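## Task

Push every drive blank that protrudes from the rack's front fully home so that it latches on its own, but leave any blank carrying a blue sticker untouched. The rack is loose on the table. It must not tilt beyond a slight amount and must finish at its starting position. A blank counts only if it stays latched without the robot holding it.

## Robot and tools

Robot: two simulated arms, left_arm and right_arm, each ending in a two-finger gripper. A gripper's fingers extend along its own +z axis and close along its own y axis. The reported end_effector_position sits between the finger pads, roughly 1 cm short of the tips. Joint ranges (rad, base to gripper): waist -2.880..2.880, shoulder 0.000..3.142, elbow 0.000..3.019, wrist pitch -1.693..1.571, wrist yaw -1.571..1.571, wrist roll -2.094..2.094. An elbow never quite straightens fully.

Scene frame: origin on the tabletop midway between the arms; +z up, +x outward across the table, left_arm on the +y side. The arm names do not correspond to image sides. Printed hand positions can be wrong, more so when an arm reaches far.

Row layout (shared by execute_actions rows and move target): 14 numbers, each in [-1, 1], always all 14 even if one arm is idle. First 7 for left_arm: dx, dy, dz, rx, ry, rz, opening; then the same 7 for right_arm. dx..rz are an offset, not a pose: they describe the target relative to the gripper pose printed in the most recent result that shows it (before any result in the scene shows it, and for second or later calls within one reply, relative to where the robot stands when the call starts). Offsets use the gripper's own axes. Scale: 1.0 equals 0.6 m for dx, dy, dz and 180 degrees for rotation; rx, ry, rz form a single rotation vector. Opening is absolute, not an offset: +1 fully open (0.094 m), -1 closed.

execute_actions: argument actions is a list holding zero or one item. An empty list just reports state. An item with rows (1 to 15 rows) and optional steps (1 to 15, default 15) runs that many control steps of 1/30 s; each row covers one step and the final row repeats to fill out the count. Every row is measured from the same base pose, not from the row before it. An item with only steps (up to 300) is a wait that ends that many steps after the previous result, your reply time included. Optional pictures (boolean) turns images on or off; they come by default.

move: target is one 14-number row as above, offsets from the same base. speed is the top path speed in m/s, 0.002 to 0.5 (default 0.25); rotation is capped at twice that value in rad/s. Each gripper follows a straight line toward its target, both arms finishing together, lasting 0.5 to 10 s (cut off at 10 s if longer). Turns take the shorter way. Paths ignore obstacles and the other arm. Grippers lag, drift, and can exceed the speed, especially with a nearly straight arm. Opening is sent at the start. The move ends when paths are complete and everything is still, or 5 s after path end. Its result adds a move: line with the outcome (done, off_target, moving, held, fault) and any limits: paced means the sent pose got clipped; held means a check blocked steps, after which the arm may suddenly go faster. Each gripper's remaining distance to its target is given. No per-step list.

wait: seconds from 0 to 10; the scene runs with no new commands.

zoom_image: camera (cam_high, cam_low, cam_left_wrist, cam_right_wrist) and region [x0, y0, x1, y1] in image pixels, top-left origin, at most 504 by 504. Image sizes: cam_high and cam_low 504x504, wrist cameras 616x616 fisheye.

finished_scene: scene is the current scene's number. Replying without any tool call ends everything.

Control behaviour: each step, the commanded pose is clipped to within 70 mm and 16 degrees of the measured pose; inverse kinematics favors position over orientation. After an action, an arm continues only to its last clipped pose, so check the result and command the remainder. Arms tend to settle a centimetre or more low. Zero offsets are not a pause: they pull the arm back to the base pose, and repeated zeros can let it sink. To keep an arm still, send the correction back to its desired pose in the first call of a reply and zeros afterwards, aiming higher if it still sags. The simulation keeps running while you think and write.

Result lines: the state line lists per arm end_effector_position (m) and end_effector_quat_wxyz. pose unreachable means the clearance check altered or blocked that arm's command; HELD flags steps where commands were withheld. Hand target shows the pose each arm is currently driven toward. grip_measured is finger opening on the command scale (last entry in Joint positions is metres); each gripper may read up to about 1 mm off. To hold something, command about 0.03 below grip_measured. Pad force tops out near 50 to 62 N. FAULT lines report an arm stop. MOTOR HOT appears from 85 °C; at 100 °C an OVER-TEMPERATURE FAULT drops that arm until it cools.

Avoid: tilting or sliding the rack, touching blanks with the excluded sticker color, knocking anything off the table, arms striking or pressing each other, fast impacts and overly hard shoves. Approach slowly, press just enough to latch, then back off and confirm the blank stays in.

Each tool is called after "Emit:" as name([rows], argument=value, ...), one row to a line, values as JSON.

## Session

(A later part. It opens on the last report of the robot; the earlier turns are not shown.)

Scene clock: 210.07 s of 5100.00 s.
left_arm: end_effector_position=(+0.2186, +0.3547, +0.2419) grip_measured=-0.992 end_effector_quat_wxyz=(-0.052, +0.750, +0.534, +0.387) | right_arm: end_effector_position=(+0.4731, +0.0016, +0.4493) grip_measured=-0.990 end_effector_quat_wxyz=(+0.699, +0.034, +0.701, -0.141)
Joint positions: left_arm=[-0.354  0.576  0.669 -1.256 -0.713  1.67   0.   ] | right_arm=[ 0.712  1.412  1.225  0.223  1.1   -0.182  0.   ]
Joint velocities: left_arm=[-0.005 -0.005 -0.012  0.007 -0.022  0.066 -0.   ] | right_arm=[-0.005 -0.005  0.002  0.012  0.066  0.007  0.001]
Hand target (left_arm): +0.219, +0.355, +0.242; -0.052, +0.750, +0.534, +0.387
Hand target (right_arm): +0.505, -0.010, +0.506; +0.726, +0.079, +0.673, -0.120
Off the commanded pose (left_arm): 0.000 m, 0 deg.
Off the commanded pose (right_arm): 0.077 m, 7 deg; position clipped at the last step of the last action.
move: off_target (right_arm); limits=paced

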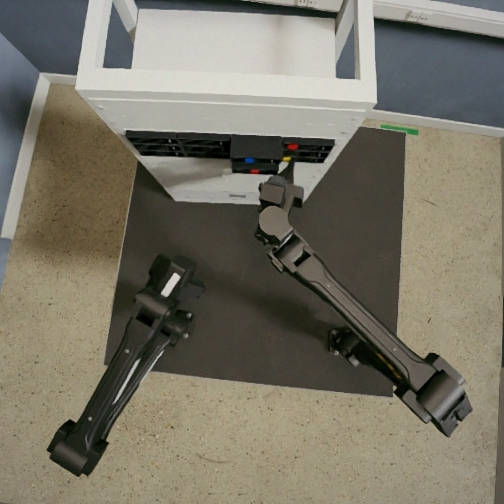

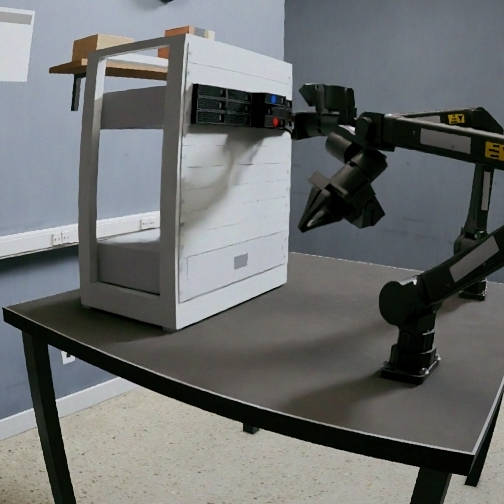

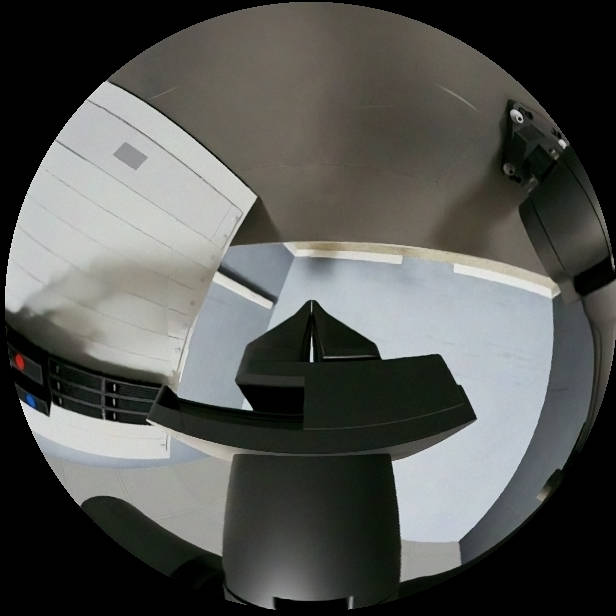

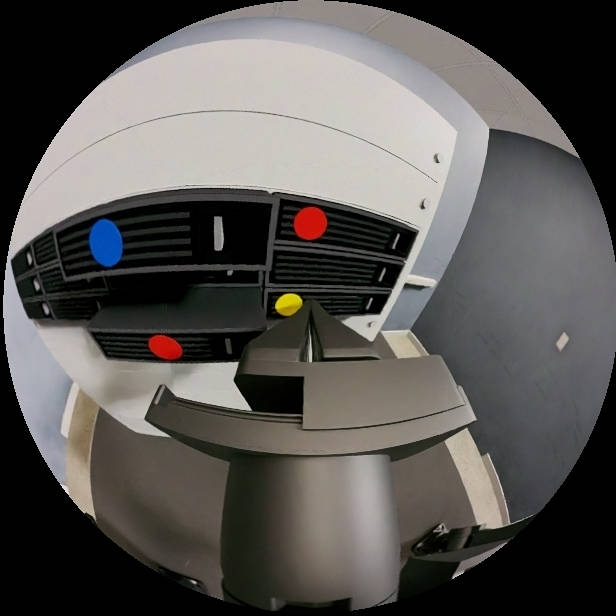

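Emit:
move(target=[0,0,0,0,0,0,-1,-0.04,0,-0.12,-0.079,-0.02,0.06,-1], speed=0.08)

Emit:
move(target=[0,0,0,0,0,0,-1,-0.05,0.17,0,0,-0.01,0.02,-1], speed=0.08)

Scene clock: 219.13 s of 5100.00 s.
left_arm: end_effector_position=(+0.2186, +0.3547, +0.2419) grip_measured=-0.992 end_effector_quat_wxyz=(-0.052, +0.750, +0.534, +0.387) | right_arm: end_effector_position=(+0.4127, +0.0208, +0.4657) grip_measured=-0.990 end_effector_quat_wxyz=(+0.722, +0.001, +0.692, -0.006)
Joint positions: left_arm=[-0.354  0.576  0.669 -1.256 -0.713  1.67   0.   ] | right_arm=[ 0.797  1.257  1.103  0.225  0.946 -0.065  0.   ]
Joint velocities: left_arm=[-0.015 -0.015  0.002 -0.007  0.037  0.022 -0.001] | right_arm=[-0.005  0.005  0.007  0.007 -0.051 -0.037  0.001]
Hand target (left_arm): +0.219, +0.355, +0.242; -0.052, +0.750, +0.534, +0.387
Hand target (right_arm): +0.404, +0.022, +0.473; +0.727, +0.009, +0.686, +0.013
Off the commanded pose (left_arm): 0.000 m, 0 deg.
Off the commanded pose (right_arm): 0.011 m, 3 deg.
After step 90, 3.73 s passed at rest.
move: off_target (right_arm)

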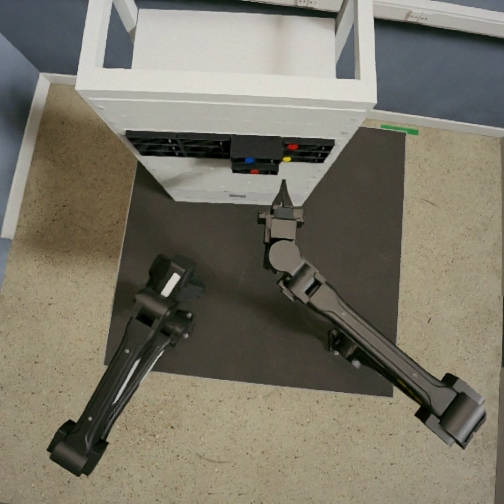

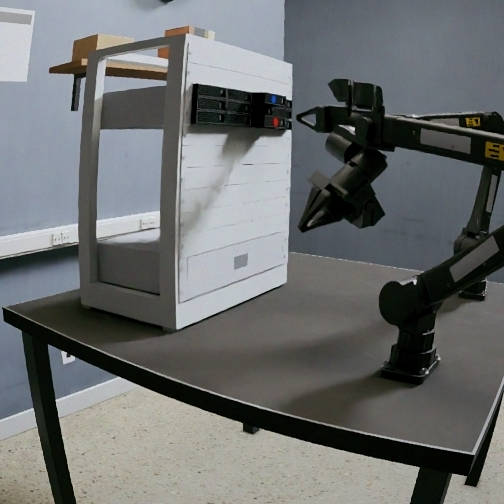

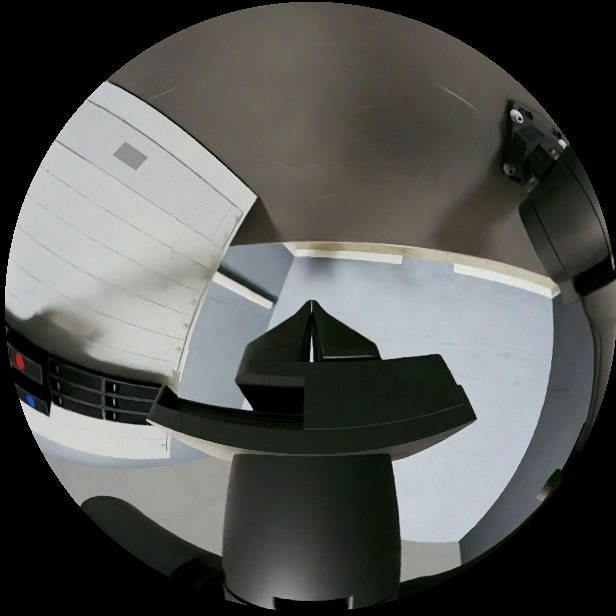

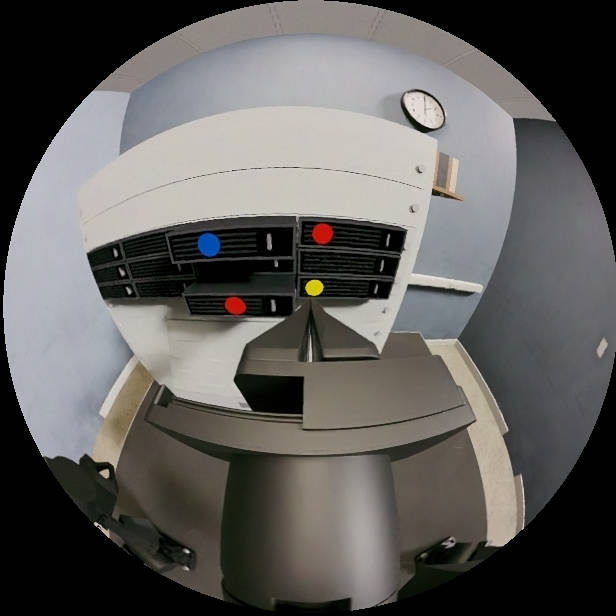

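Scene clock: 220.80 s of 5100.00 s.
left_arm: end_effector_position=(+0.2186, +0.3547, +0.2419) grip_measured=-0.992 end_effector_quat_wxyz=(-0.052, +0.750, +0.534, +0.387) | right_arm: end_effector_position=(+0.4123, +0.1132, +0.4514) grip_measured=-0.990 end_effector_quat_wxyz=(+0.717, -0.000, +0.697, -0.011)
Joint positions: left_arm=[-0.354  0.576  0.669 -1.256 -0.713  1.67   0.   ] | right_arm=[ 0.908  1.466  1.278  0.245  1.065 -0.065  0.   ]
Joint velocities: left_arm=[ 0.005 -0.005  0.012 -0.012 -0.066  0.007 -0.001] | right_arm=[-0.005 -0.005 -0.007  0.002 -0.007 -0.022  0.   ]
Hand target (left_arm): +0.219, +0.355, +0.242; -0.052, +0.750, +0.534, +0.387
Hand target (right_arm): +0.409, +0.121, +0.490; +0.731, +0.023, +0.682, +0.018
Off the commanded pose (left_arm): 0.000 m, 0 deg.
Off the commanded pose (right_arm): 0.045 m, 5 deg.
move: off_target (right_arm)

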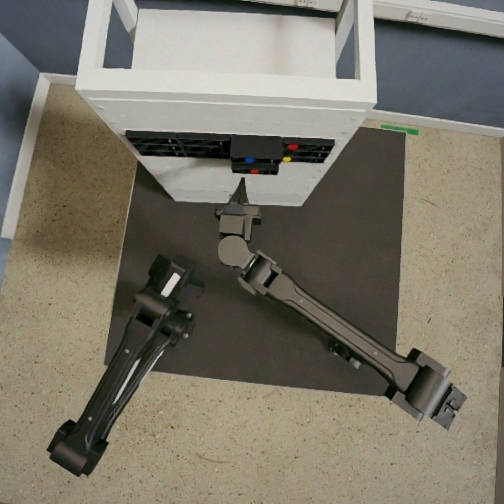

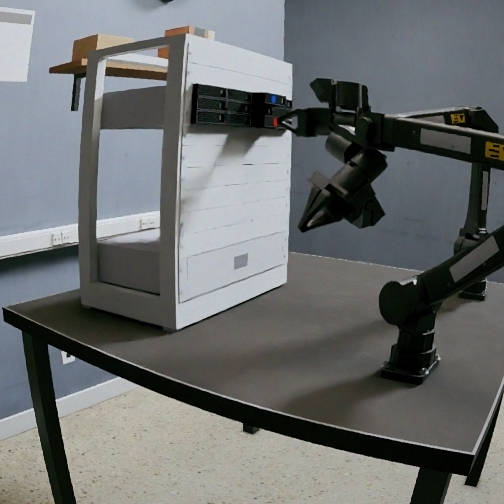

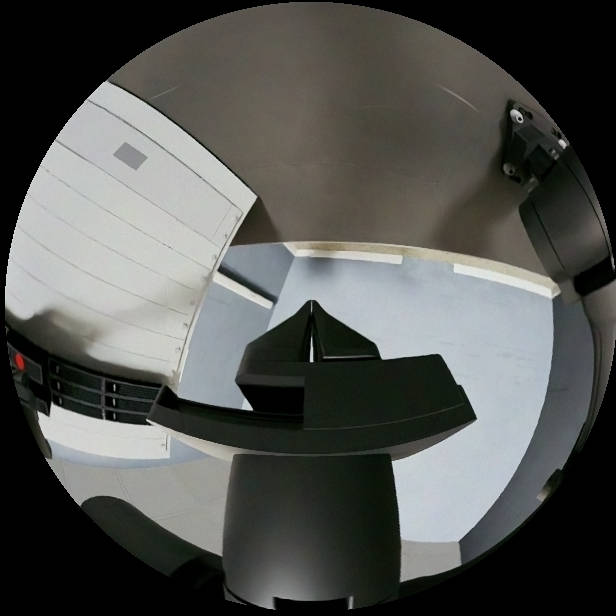

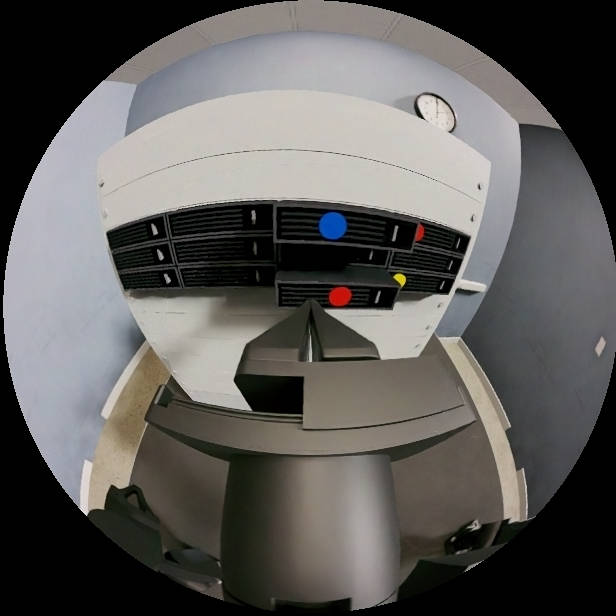

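Emit:
move(target=[0,0,0,0,0,0,-1,-0.09,-0.045,0,0,-0.02,0.02,-1], speed=0.08)

Scene clock: 225.47 s of 5100.00 s.
left_arm: end_effector_position=(+0.2186, +0.3547, +0.2419) grip_measured=-0.992 end_effector_quat_wxyz=(-0.052, +0.750, +0.534, +0.387) | right_arm: end_effector_position=(+0.4077, +0.0974, +0.4832) grip_measured=-0.990 end_effector_quat_wxyz=(+0.728, +0.006, +0.685, +0.005)
Joint positions: left_arm=[-0.354  0.576  0.669 -1.256 -0.713  1.67   0.   ] | right_arm=[ 0.897  1.412  1.278  0.254  1.037 -0.088  0.   ]
Joint velocities: left_arm=[-0.015 -0.005 -0.002 -0.002  0.022 -0.081 -0.001] | right_arm=[ 0.015 -0.005 -0.002 -0.012 -0.037 -0.007  0.   ]
Hand target (left_arm): +0.219, +0.355, +0.242; -0.052, +0.750, +0.534, +0.387
Hand target (right_arm): +0.411, +0.088, +0.506; +0.738, +0.021, +0.675, +0.011
Off the commanded pose (left_arm): 0.000 m, 0 deg.
Off the commanded pose (right_arm): 0.025 m, 3 deg.
After step 90, 0.57 s passed at rest.
move: off_target (right_arm)

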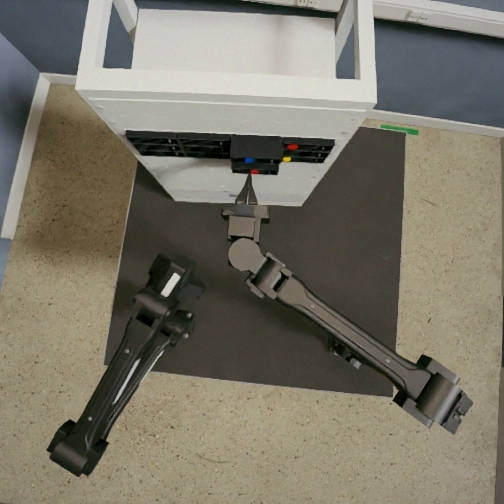

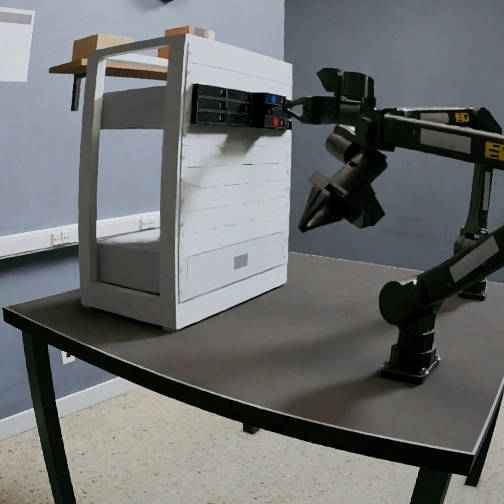

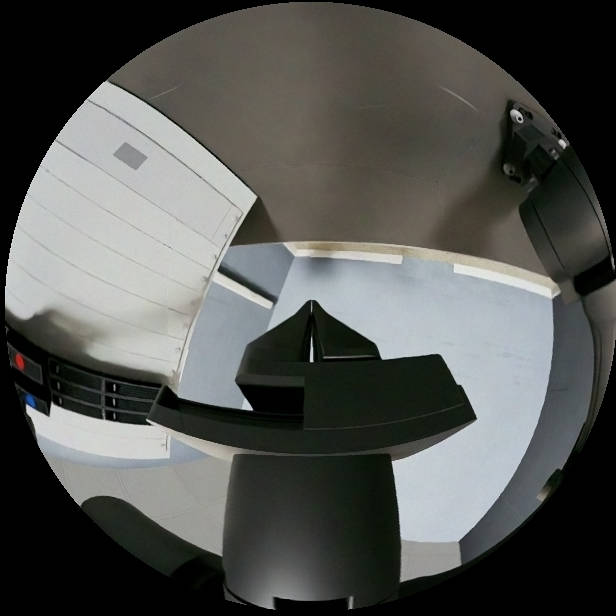

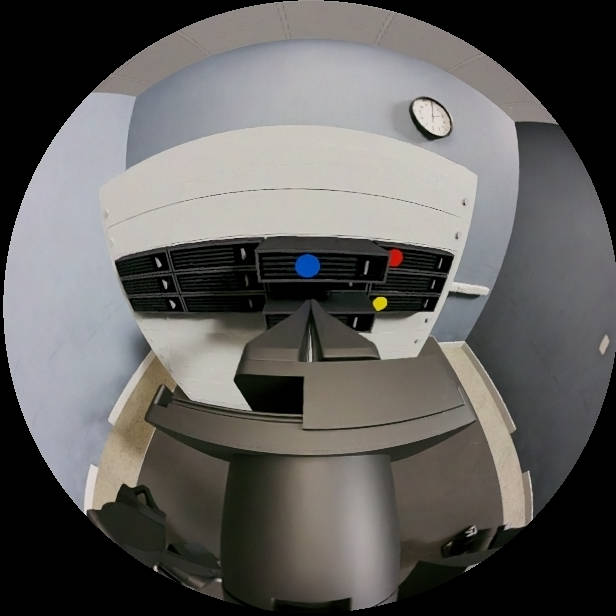

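Emit:
move(target=[0,0,0,0,0,0,-1,0.01,-0.015,0.045,0,0.01,0,-1], speed=0.04)

Scene clock: 229.03 s of 5100.00 s.
left_arm: end_effector_position=(+0.2186, +0.3547, +0.2419) grip_measured=-0.992 end_effector_quat_wxyz=(-0.052, +0.750, +0.534, +0.387) | right_arm: end_effector_position=(+0.4282, +0.0914, +0.4668) grip_measured=-0.990 end_effector_quat_wxyz=(+0.715, -0.009, +0.699, -0.002)
Joint positions: left_arm=[-0.354  0.576  0.669 -1.256 -0.713  1.67   0.   ] | right_arm=[ 0.853  1.422  1.278  0.185  0.984 -0.051  0.   ]
Joint velocities: left_arm=[-0.015 -0.005  0.002  0.002 -0.007  0.007 -0.001] | right_arm=[ 0.005 -0.005 -0.012 -0.002  0.007  0.007 -0.   ]
Hand target (left_arm): +0.219, +0.355, +0.242; -0.052, +0.750, +0.534, +0.387
Hand target (right_arm): +0.435, +0.089, +0.479; +0.718, +0.005, +0.696, +0.005
Off the commanded pose (left_arm): 0.000 m, 0 deg.
Off the commanded pose (right_arm): 0.014 m, 2 deg.
move: off_target (right_arm)

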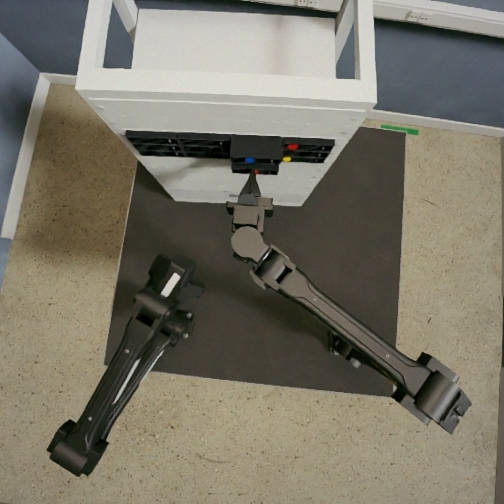

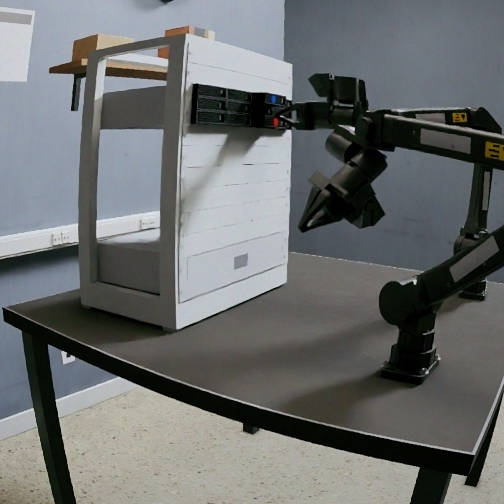

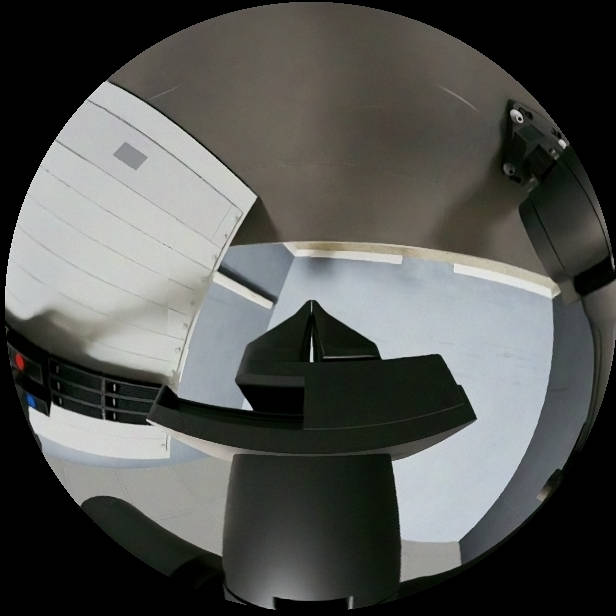

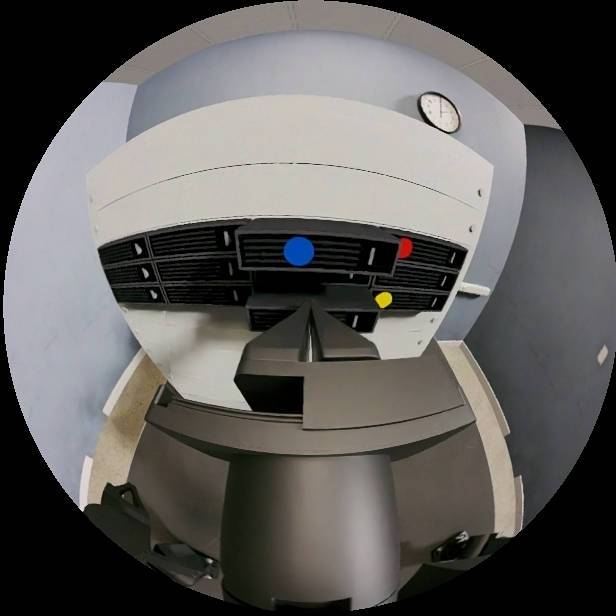

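Emit:
move(target=[0,0,0,0,0,0,-1,-0.03,0,0.07,0,-0.01,0,-1], speed=0.03)

Scene clock: 233.87 s of 5100.00 s.
left_arm: end_effector_position=(+0.2186, +0.3547, +0.2419) grip_measured=-0.992 end_effector_quat_wxyz=(-0.052, +0.750, +0.534, +0.387) | right_arm: end_effector_position=(+0.4410, +0.0962, +0.4624) grip_measured=-0.990 end_effector_quat_wxyz=(+0.716, -0.030, +0.698, +0.001)
Joint positions: left_arm=[-0.354  0.576  0.669 -1.256 -0.713  1.67   0.   ] | right_arm=[ 0.83   1.44   1.284  0.196  0.927 -0.075  0.   ]
Joint velocities: left_arm=[-0.005 -0.005 -0.002  0.022 -0.037 -0.007  0.   ] | right_arm=[-0.005 -0.015  0.022 -0.007  0.007 -0.007 -0.   ]
Hand target (left_arm): +0.219, +0.355, +0.242; -0.052, +0.750, +0.534, +0.387
Hand target (right_arm): +0.467, +0.090, +0.484; +0.727, -0.010, +0.687, -0.003
Off the commanded pose (left_arm): 0.000 m, 0 deg.
Off the commanded pose (right_arm): 0.037 m, 3 deg.
move: off_target (right_arm)

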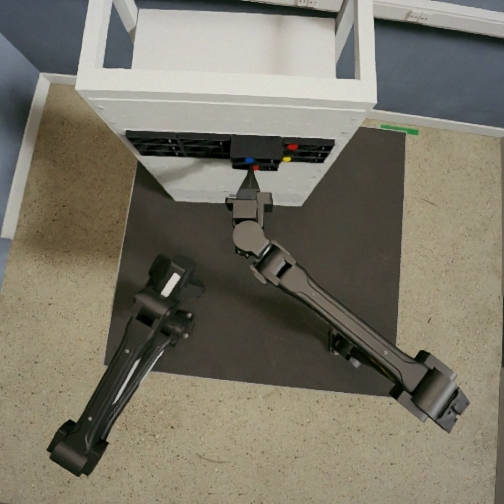

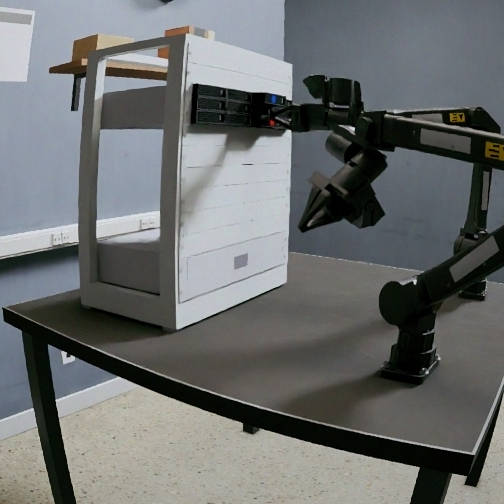

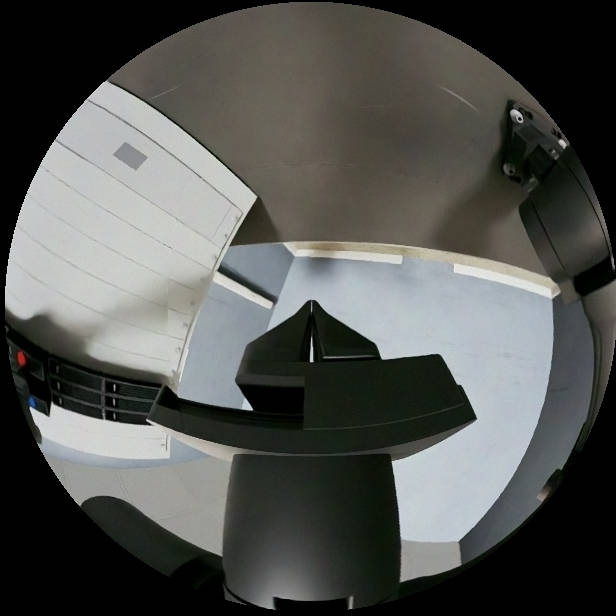

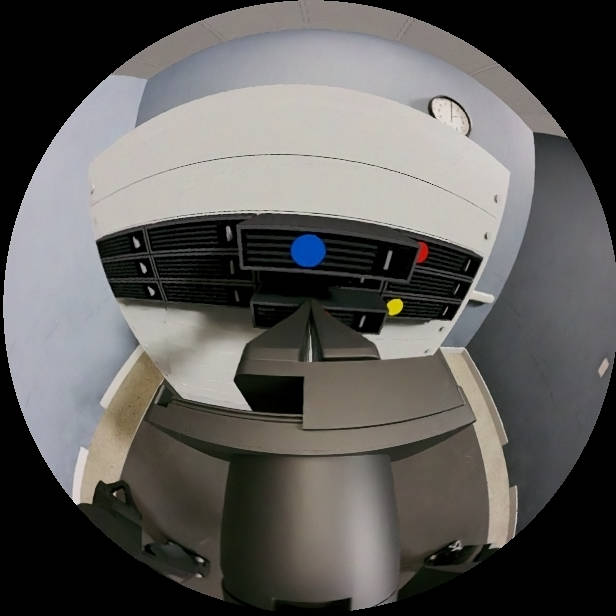

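Pushing it in, near the top edge. Continue with slightly lower aim.

Emit:
move(target=[0,0,0,0,0,0,-1,-0.025,-0.01,0.14,0.01,-0.01,0,-1], speed=0.03)

Emit:
zoom_image(camera="cam_low", region=[180, 50, 380, 170])

Scene clock: 240.40 s of 5100.00 s.
left_arm: end_effector_position=(+0.2186, +0.3547, +0.2419) grip_measured=-0.992 end_effector_quat_wxyz=(-0.052, +0.750, +0.534, +0.387) | right_arm: end_effector_position=(+0.4673, +0.0983, +0.4624) grip_measured=-0.990 end_effector_quat_wxyz=(+0.718, -0.041, +0.695, -0.000)
Joint positions: left_arm=[-0.354  0.576  0.669 -1.256 -0.713  1.67   0.   ] | right_arm=[ 0.786  1.48   1.323  0.203  0.87  -0.094  0.   ]
Joint velocities: left_arm=[-0.005  0.015  0.002 -0.002 -0.051  0.022 -0.001] | right_arm=[-0.005 -0.005 -0.002  0.002 -0.066  0.007  0.   ]
Hand target (left_arm): +0.219, +0.355, +0.242; -0.052, +0.750, +0.534, +0.387
Hand target (right_arm): +0.518, +0.089, +0.476; +0.728, -0.020, +0.685, -0.011
Off the commanded pose (left_arm): 0.000 m, 0 deg.
Off the commanded pose (right_arm): 0.060 m, 3 deg.
After step 90, 0.47 s passed at rest.
move: off_target (right_arm)

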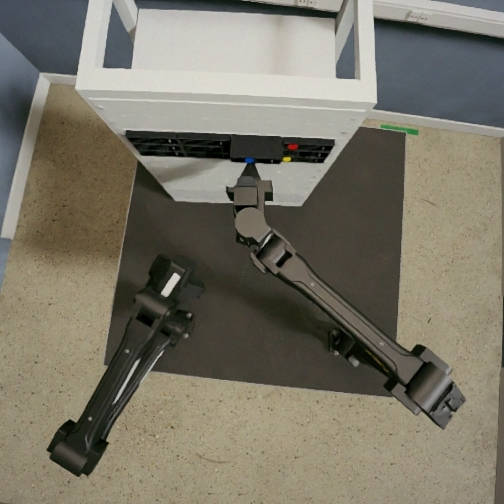

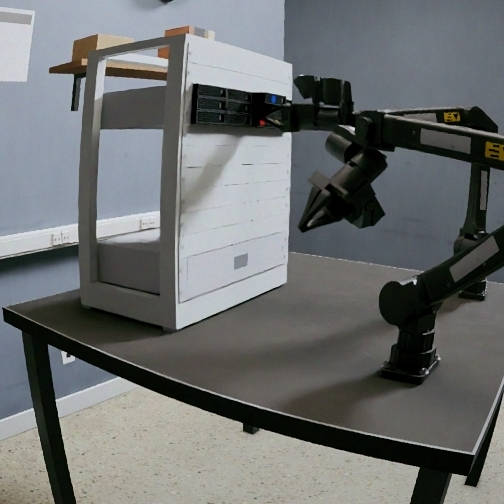

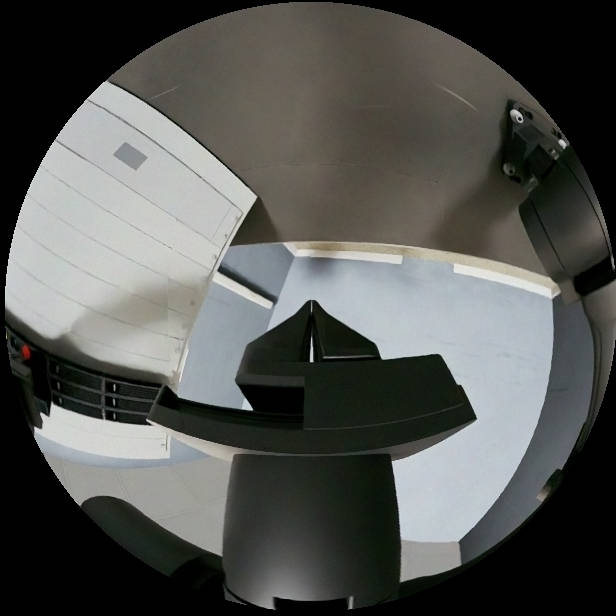

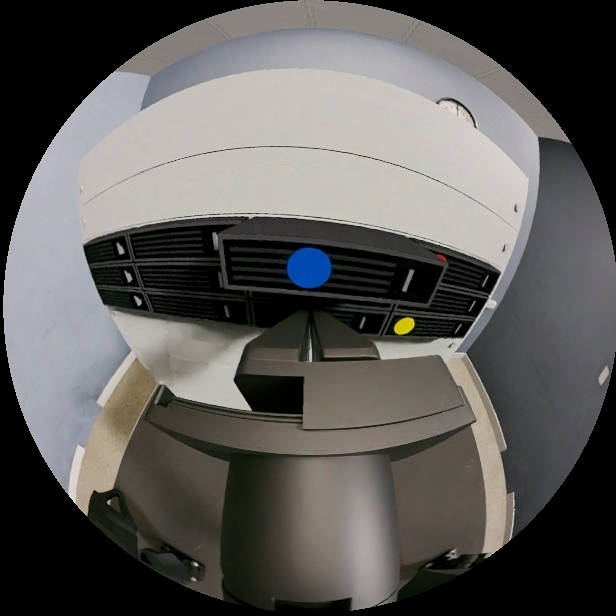

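Region (180, 50, 380, 170) of cam_low's 504x504 image, scaled by 2.520, with more detail than that image has; it fills the top 302 rows of this view, and the rest is white.

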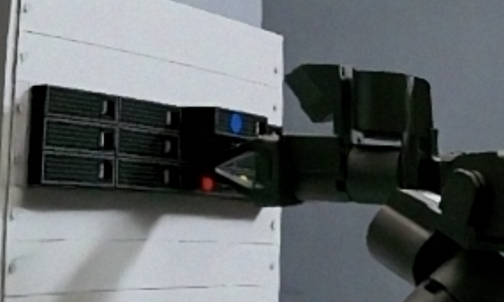

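Emit:
move(target=[0,0,0,0,0,0,-1,0.015,-0.01,-0.04,0.01,0,0,-1], speed=0.04)

Scene clock: 244.30 s of 5100.00 s.
left_arm: end_effector_position=(+0.2186, +0.3547, +0.2419) grip_measured=-0.992 end_effector_quat_wxyz=(-0.052, +0.750, +0.534, +0.387) | right_arm: end_effector_position=(+0.4537, +0.0905, +0.4405) grip_measured=-0.990 end_effector_quat_wxyz=(+0.710, -0.034, +0.703, -0.023)
Joint positions: left_arm=[-0.354  0.576  0.669 -1.256 -0.713  1.67   0.   ] | right_arm=[ 0.808  1.465  1.263  0.217  0.933 -0.094  0.   ]
Joint velocities: left_arm=[-0.015  0.005 -0.002 -0.017 -0.007  0.037  0.001] | right_arm=[-0.005 -0.005 -0.007  0.002  0.007 -0.007 -0.001]
Hand target (left_arm): +0.219, +0.355, +0.242; -0.052, +0.750, +0.534, +0.387
Hand target (right_arm): +0.444, +0.090, +0.453; +0.718, -0.029, +0.696, -0.011
Off the commanded pose (left_arm): 0.000 m, 0 deg.
Off the commanded pose (right_arm): 0.016 m, 2 deg.
move: off_target (right_arm)

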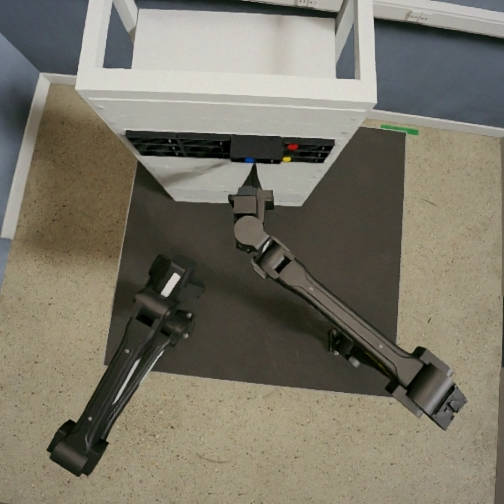

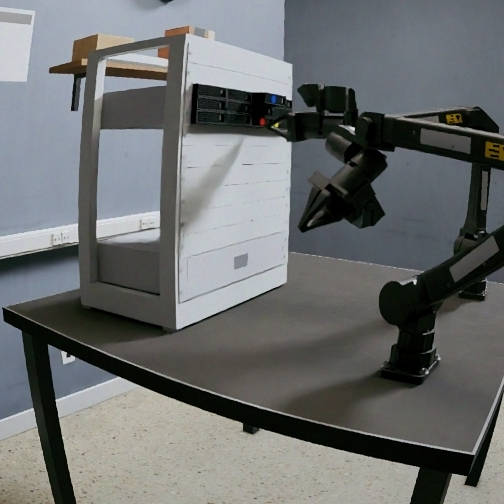

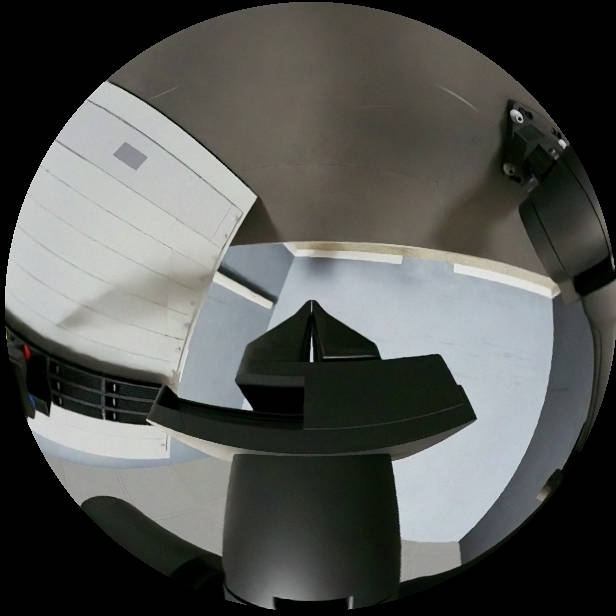

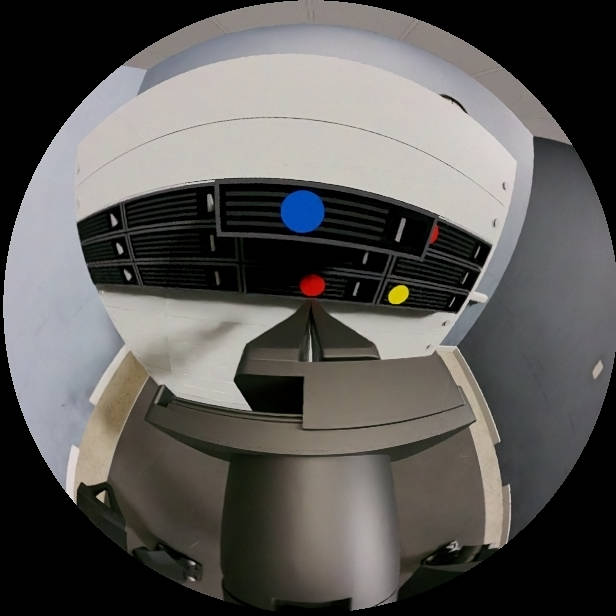

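Emit:
move(target=[0,0,0,0,0,0,-1,-0.07,0,-0.01,0,-0.01,0.01,-1], speed=0.04)

Emit:
move(target=[0,0,0,0,0,0,-1,-0.05,0,0.11,0,0,0,-1], speed=0.03)

Scene clock: 249.57 s of 5100.00 s.
left_arm: end_effector_position=(+0.2186, +0.3547, +0.2419) grip_measured=-0.992 end_effector_quat_wxyz=(-0.052, +0.750, +0.534, +0.387) | right_arm: end_effector_position=(+0.4537, +0.0890, +0.4363) grip_measured=-0.990 end_effector_quat_wxyz=(+0.705, -0.038, +0.708, -0.033)
Joint positions: left_arm=[-0.354  0.576  0.669 -1.256 -0.713  1.67   0.   ] | right_arm=[ 0.808  1.465  1.263  0.193  0.942 -0.094  0.   ]
Joint velocities: left_arm=[-0.005  0.005 -0.012 -0.007 -0.081 -0.007 -0.   ] | right_arm=[-0.015 -0.005 -0.007 -0.017 -0.022  0.051 -0.001]
Hand target (left_arm): +0.219, +0.355, +0.242; -0.052, +0.750, +0.534, +0.387
Hand target (right_arm): +0.446, +0.092, +0.481; +0.721, -0.023, +0.692, -0.011
Off the commanded pose (left_arm): 0.000 m, 0 deg.
Off the commanded pose (right_arm): 0.047 m, 4 deg.
After step 90, 0.97 s passed at rest.
move: off_target (right_arm)

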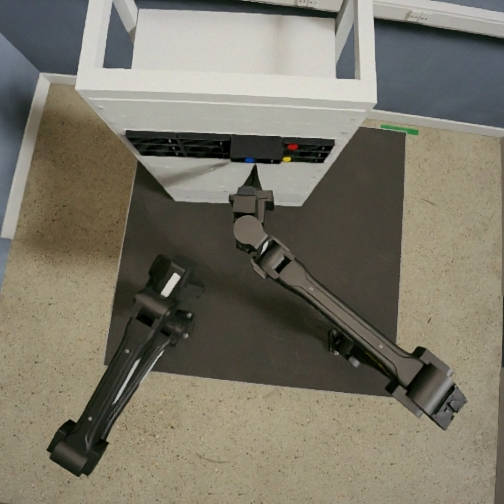

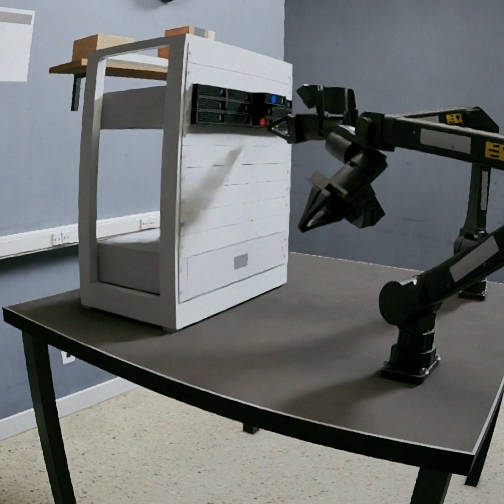

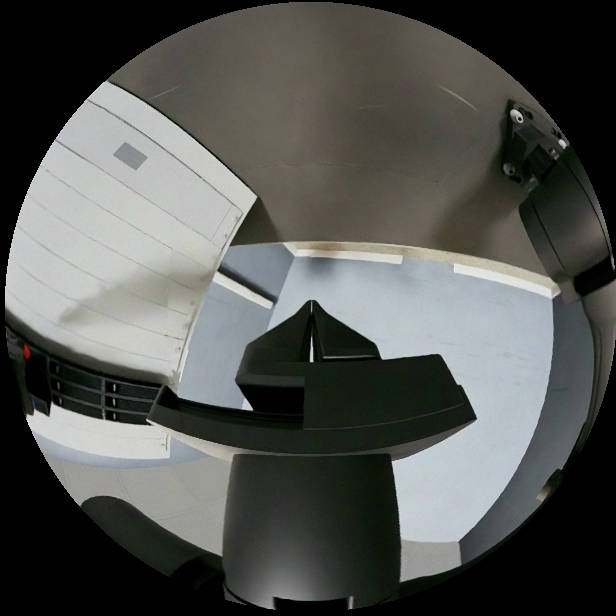

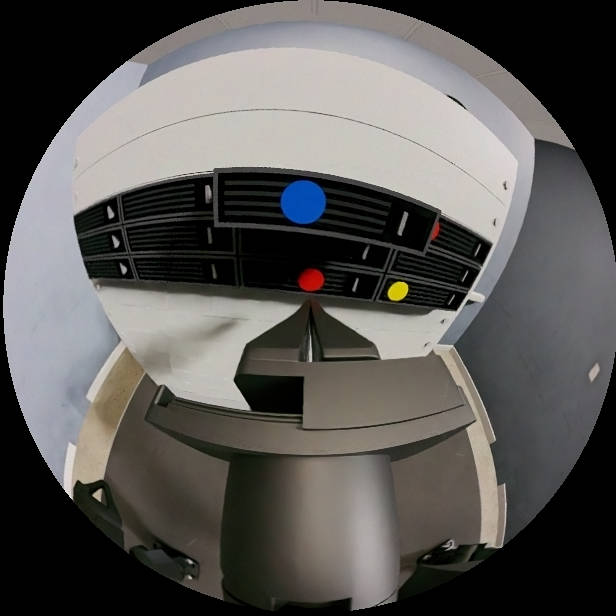

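Scene clock: 252.20 s of 5100.00 s.
left_arm: end_effector_position=(+0.2186, +0.3547, +0.2419) grip_measured=-0.992 end_effector_quat_wxyz=(-0.052, +0.750, +0.534, +0.387) | right_arm: end_effector_position=(+0.4824, +0.0952, +0.4235) grip_measured=-0.990 end_effector_quat_wxyz=(+0.687, -0.069, +0.722, -0.041)
Joint positions: left_arm=[-0.354  0.576  0.669 -1.256 -0.713  1.67   0.   ] | right_arm=[ 0.764  1.512  1.318  0.114  0.868 -0.094  0.   ]
Joint velocities: left_arm=[-0.005 -0.015 -0.007 -0.002  0.095 -0.022 -0.001] | right_arm=[-0.015 -0.005  0.007 -0.012 -0.037  0.007 -0.   ]
Hand target (left_arm): +0.219, +0.355, +0.242; -0.052, +0.750, +0.534, +0.387
Hand target (right_arm): +0.514, +0.089, +0.463; +0.706, -0.039, +0.706, -0.034
Off the commanded pose (left_arm): 0.000 m, 0 deg.
Off the commanded pose (right_arm): 0.057 m, 4 deg.
move: off_target (right_arm)

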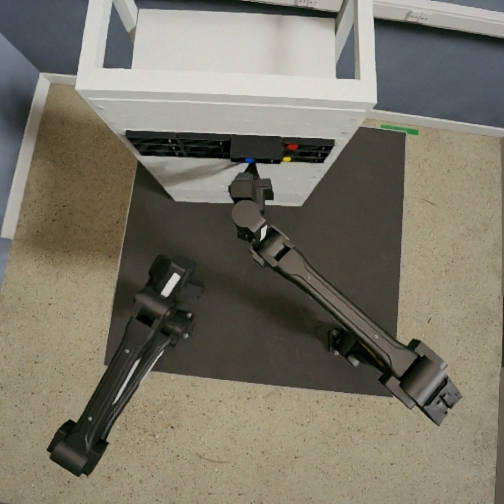

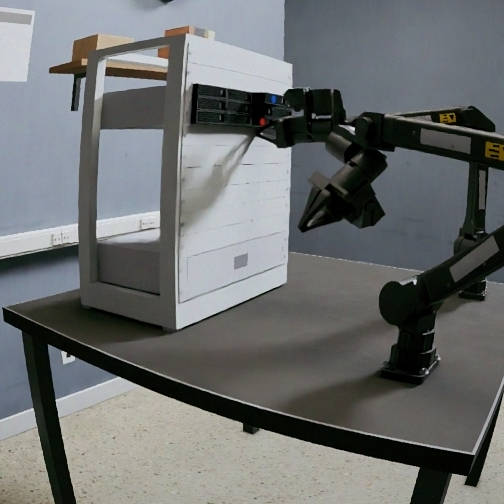

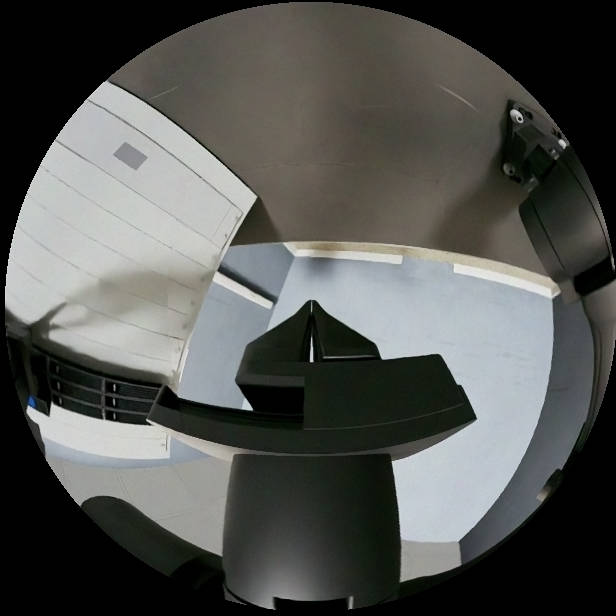

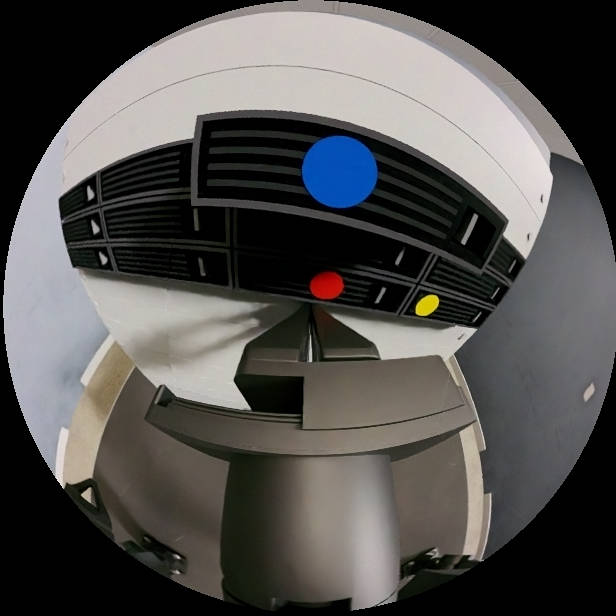

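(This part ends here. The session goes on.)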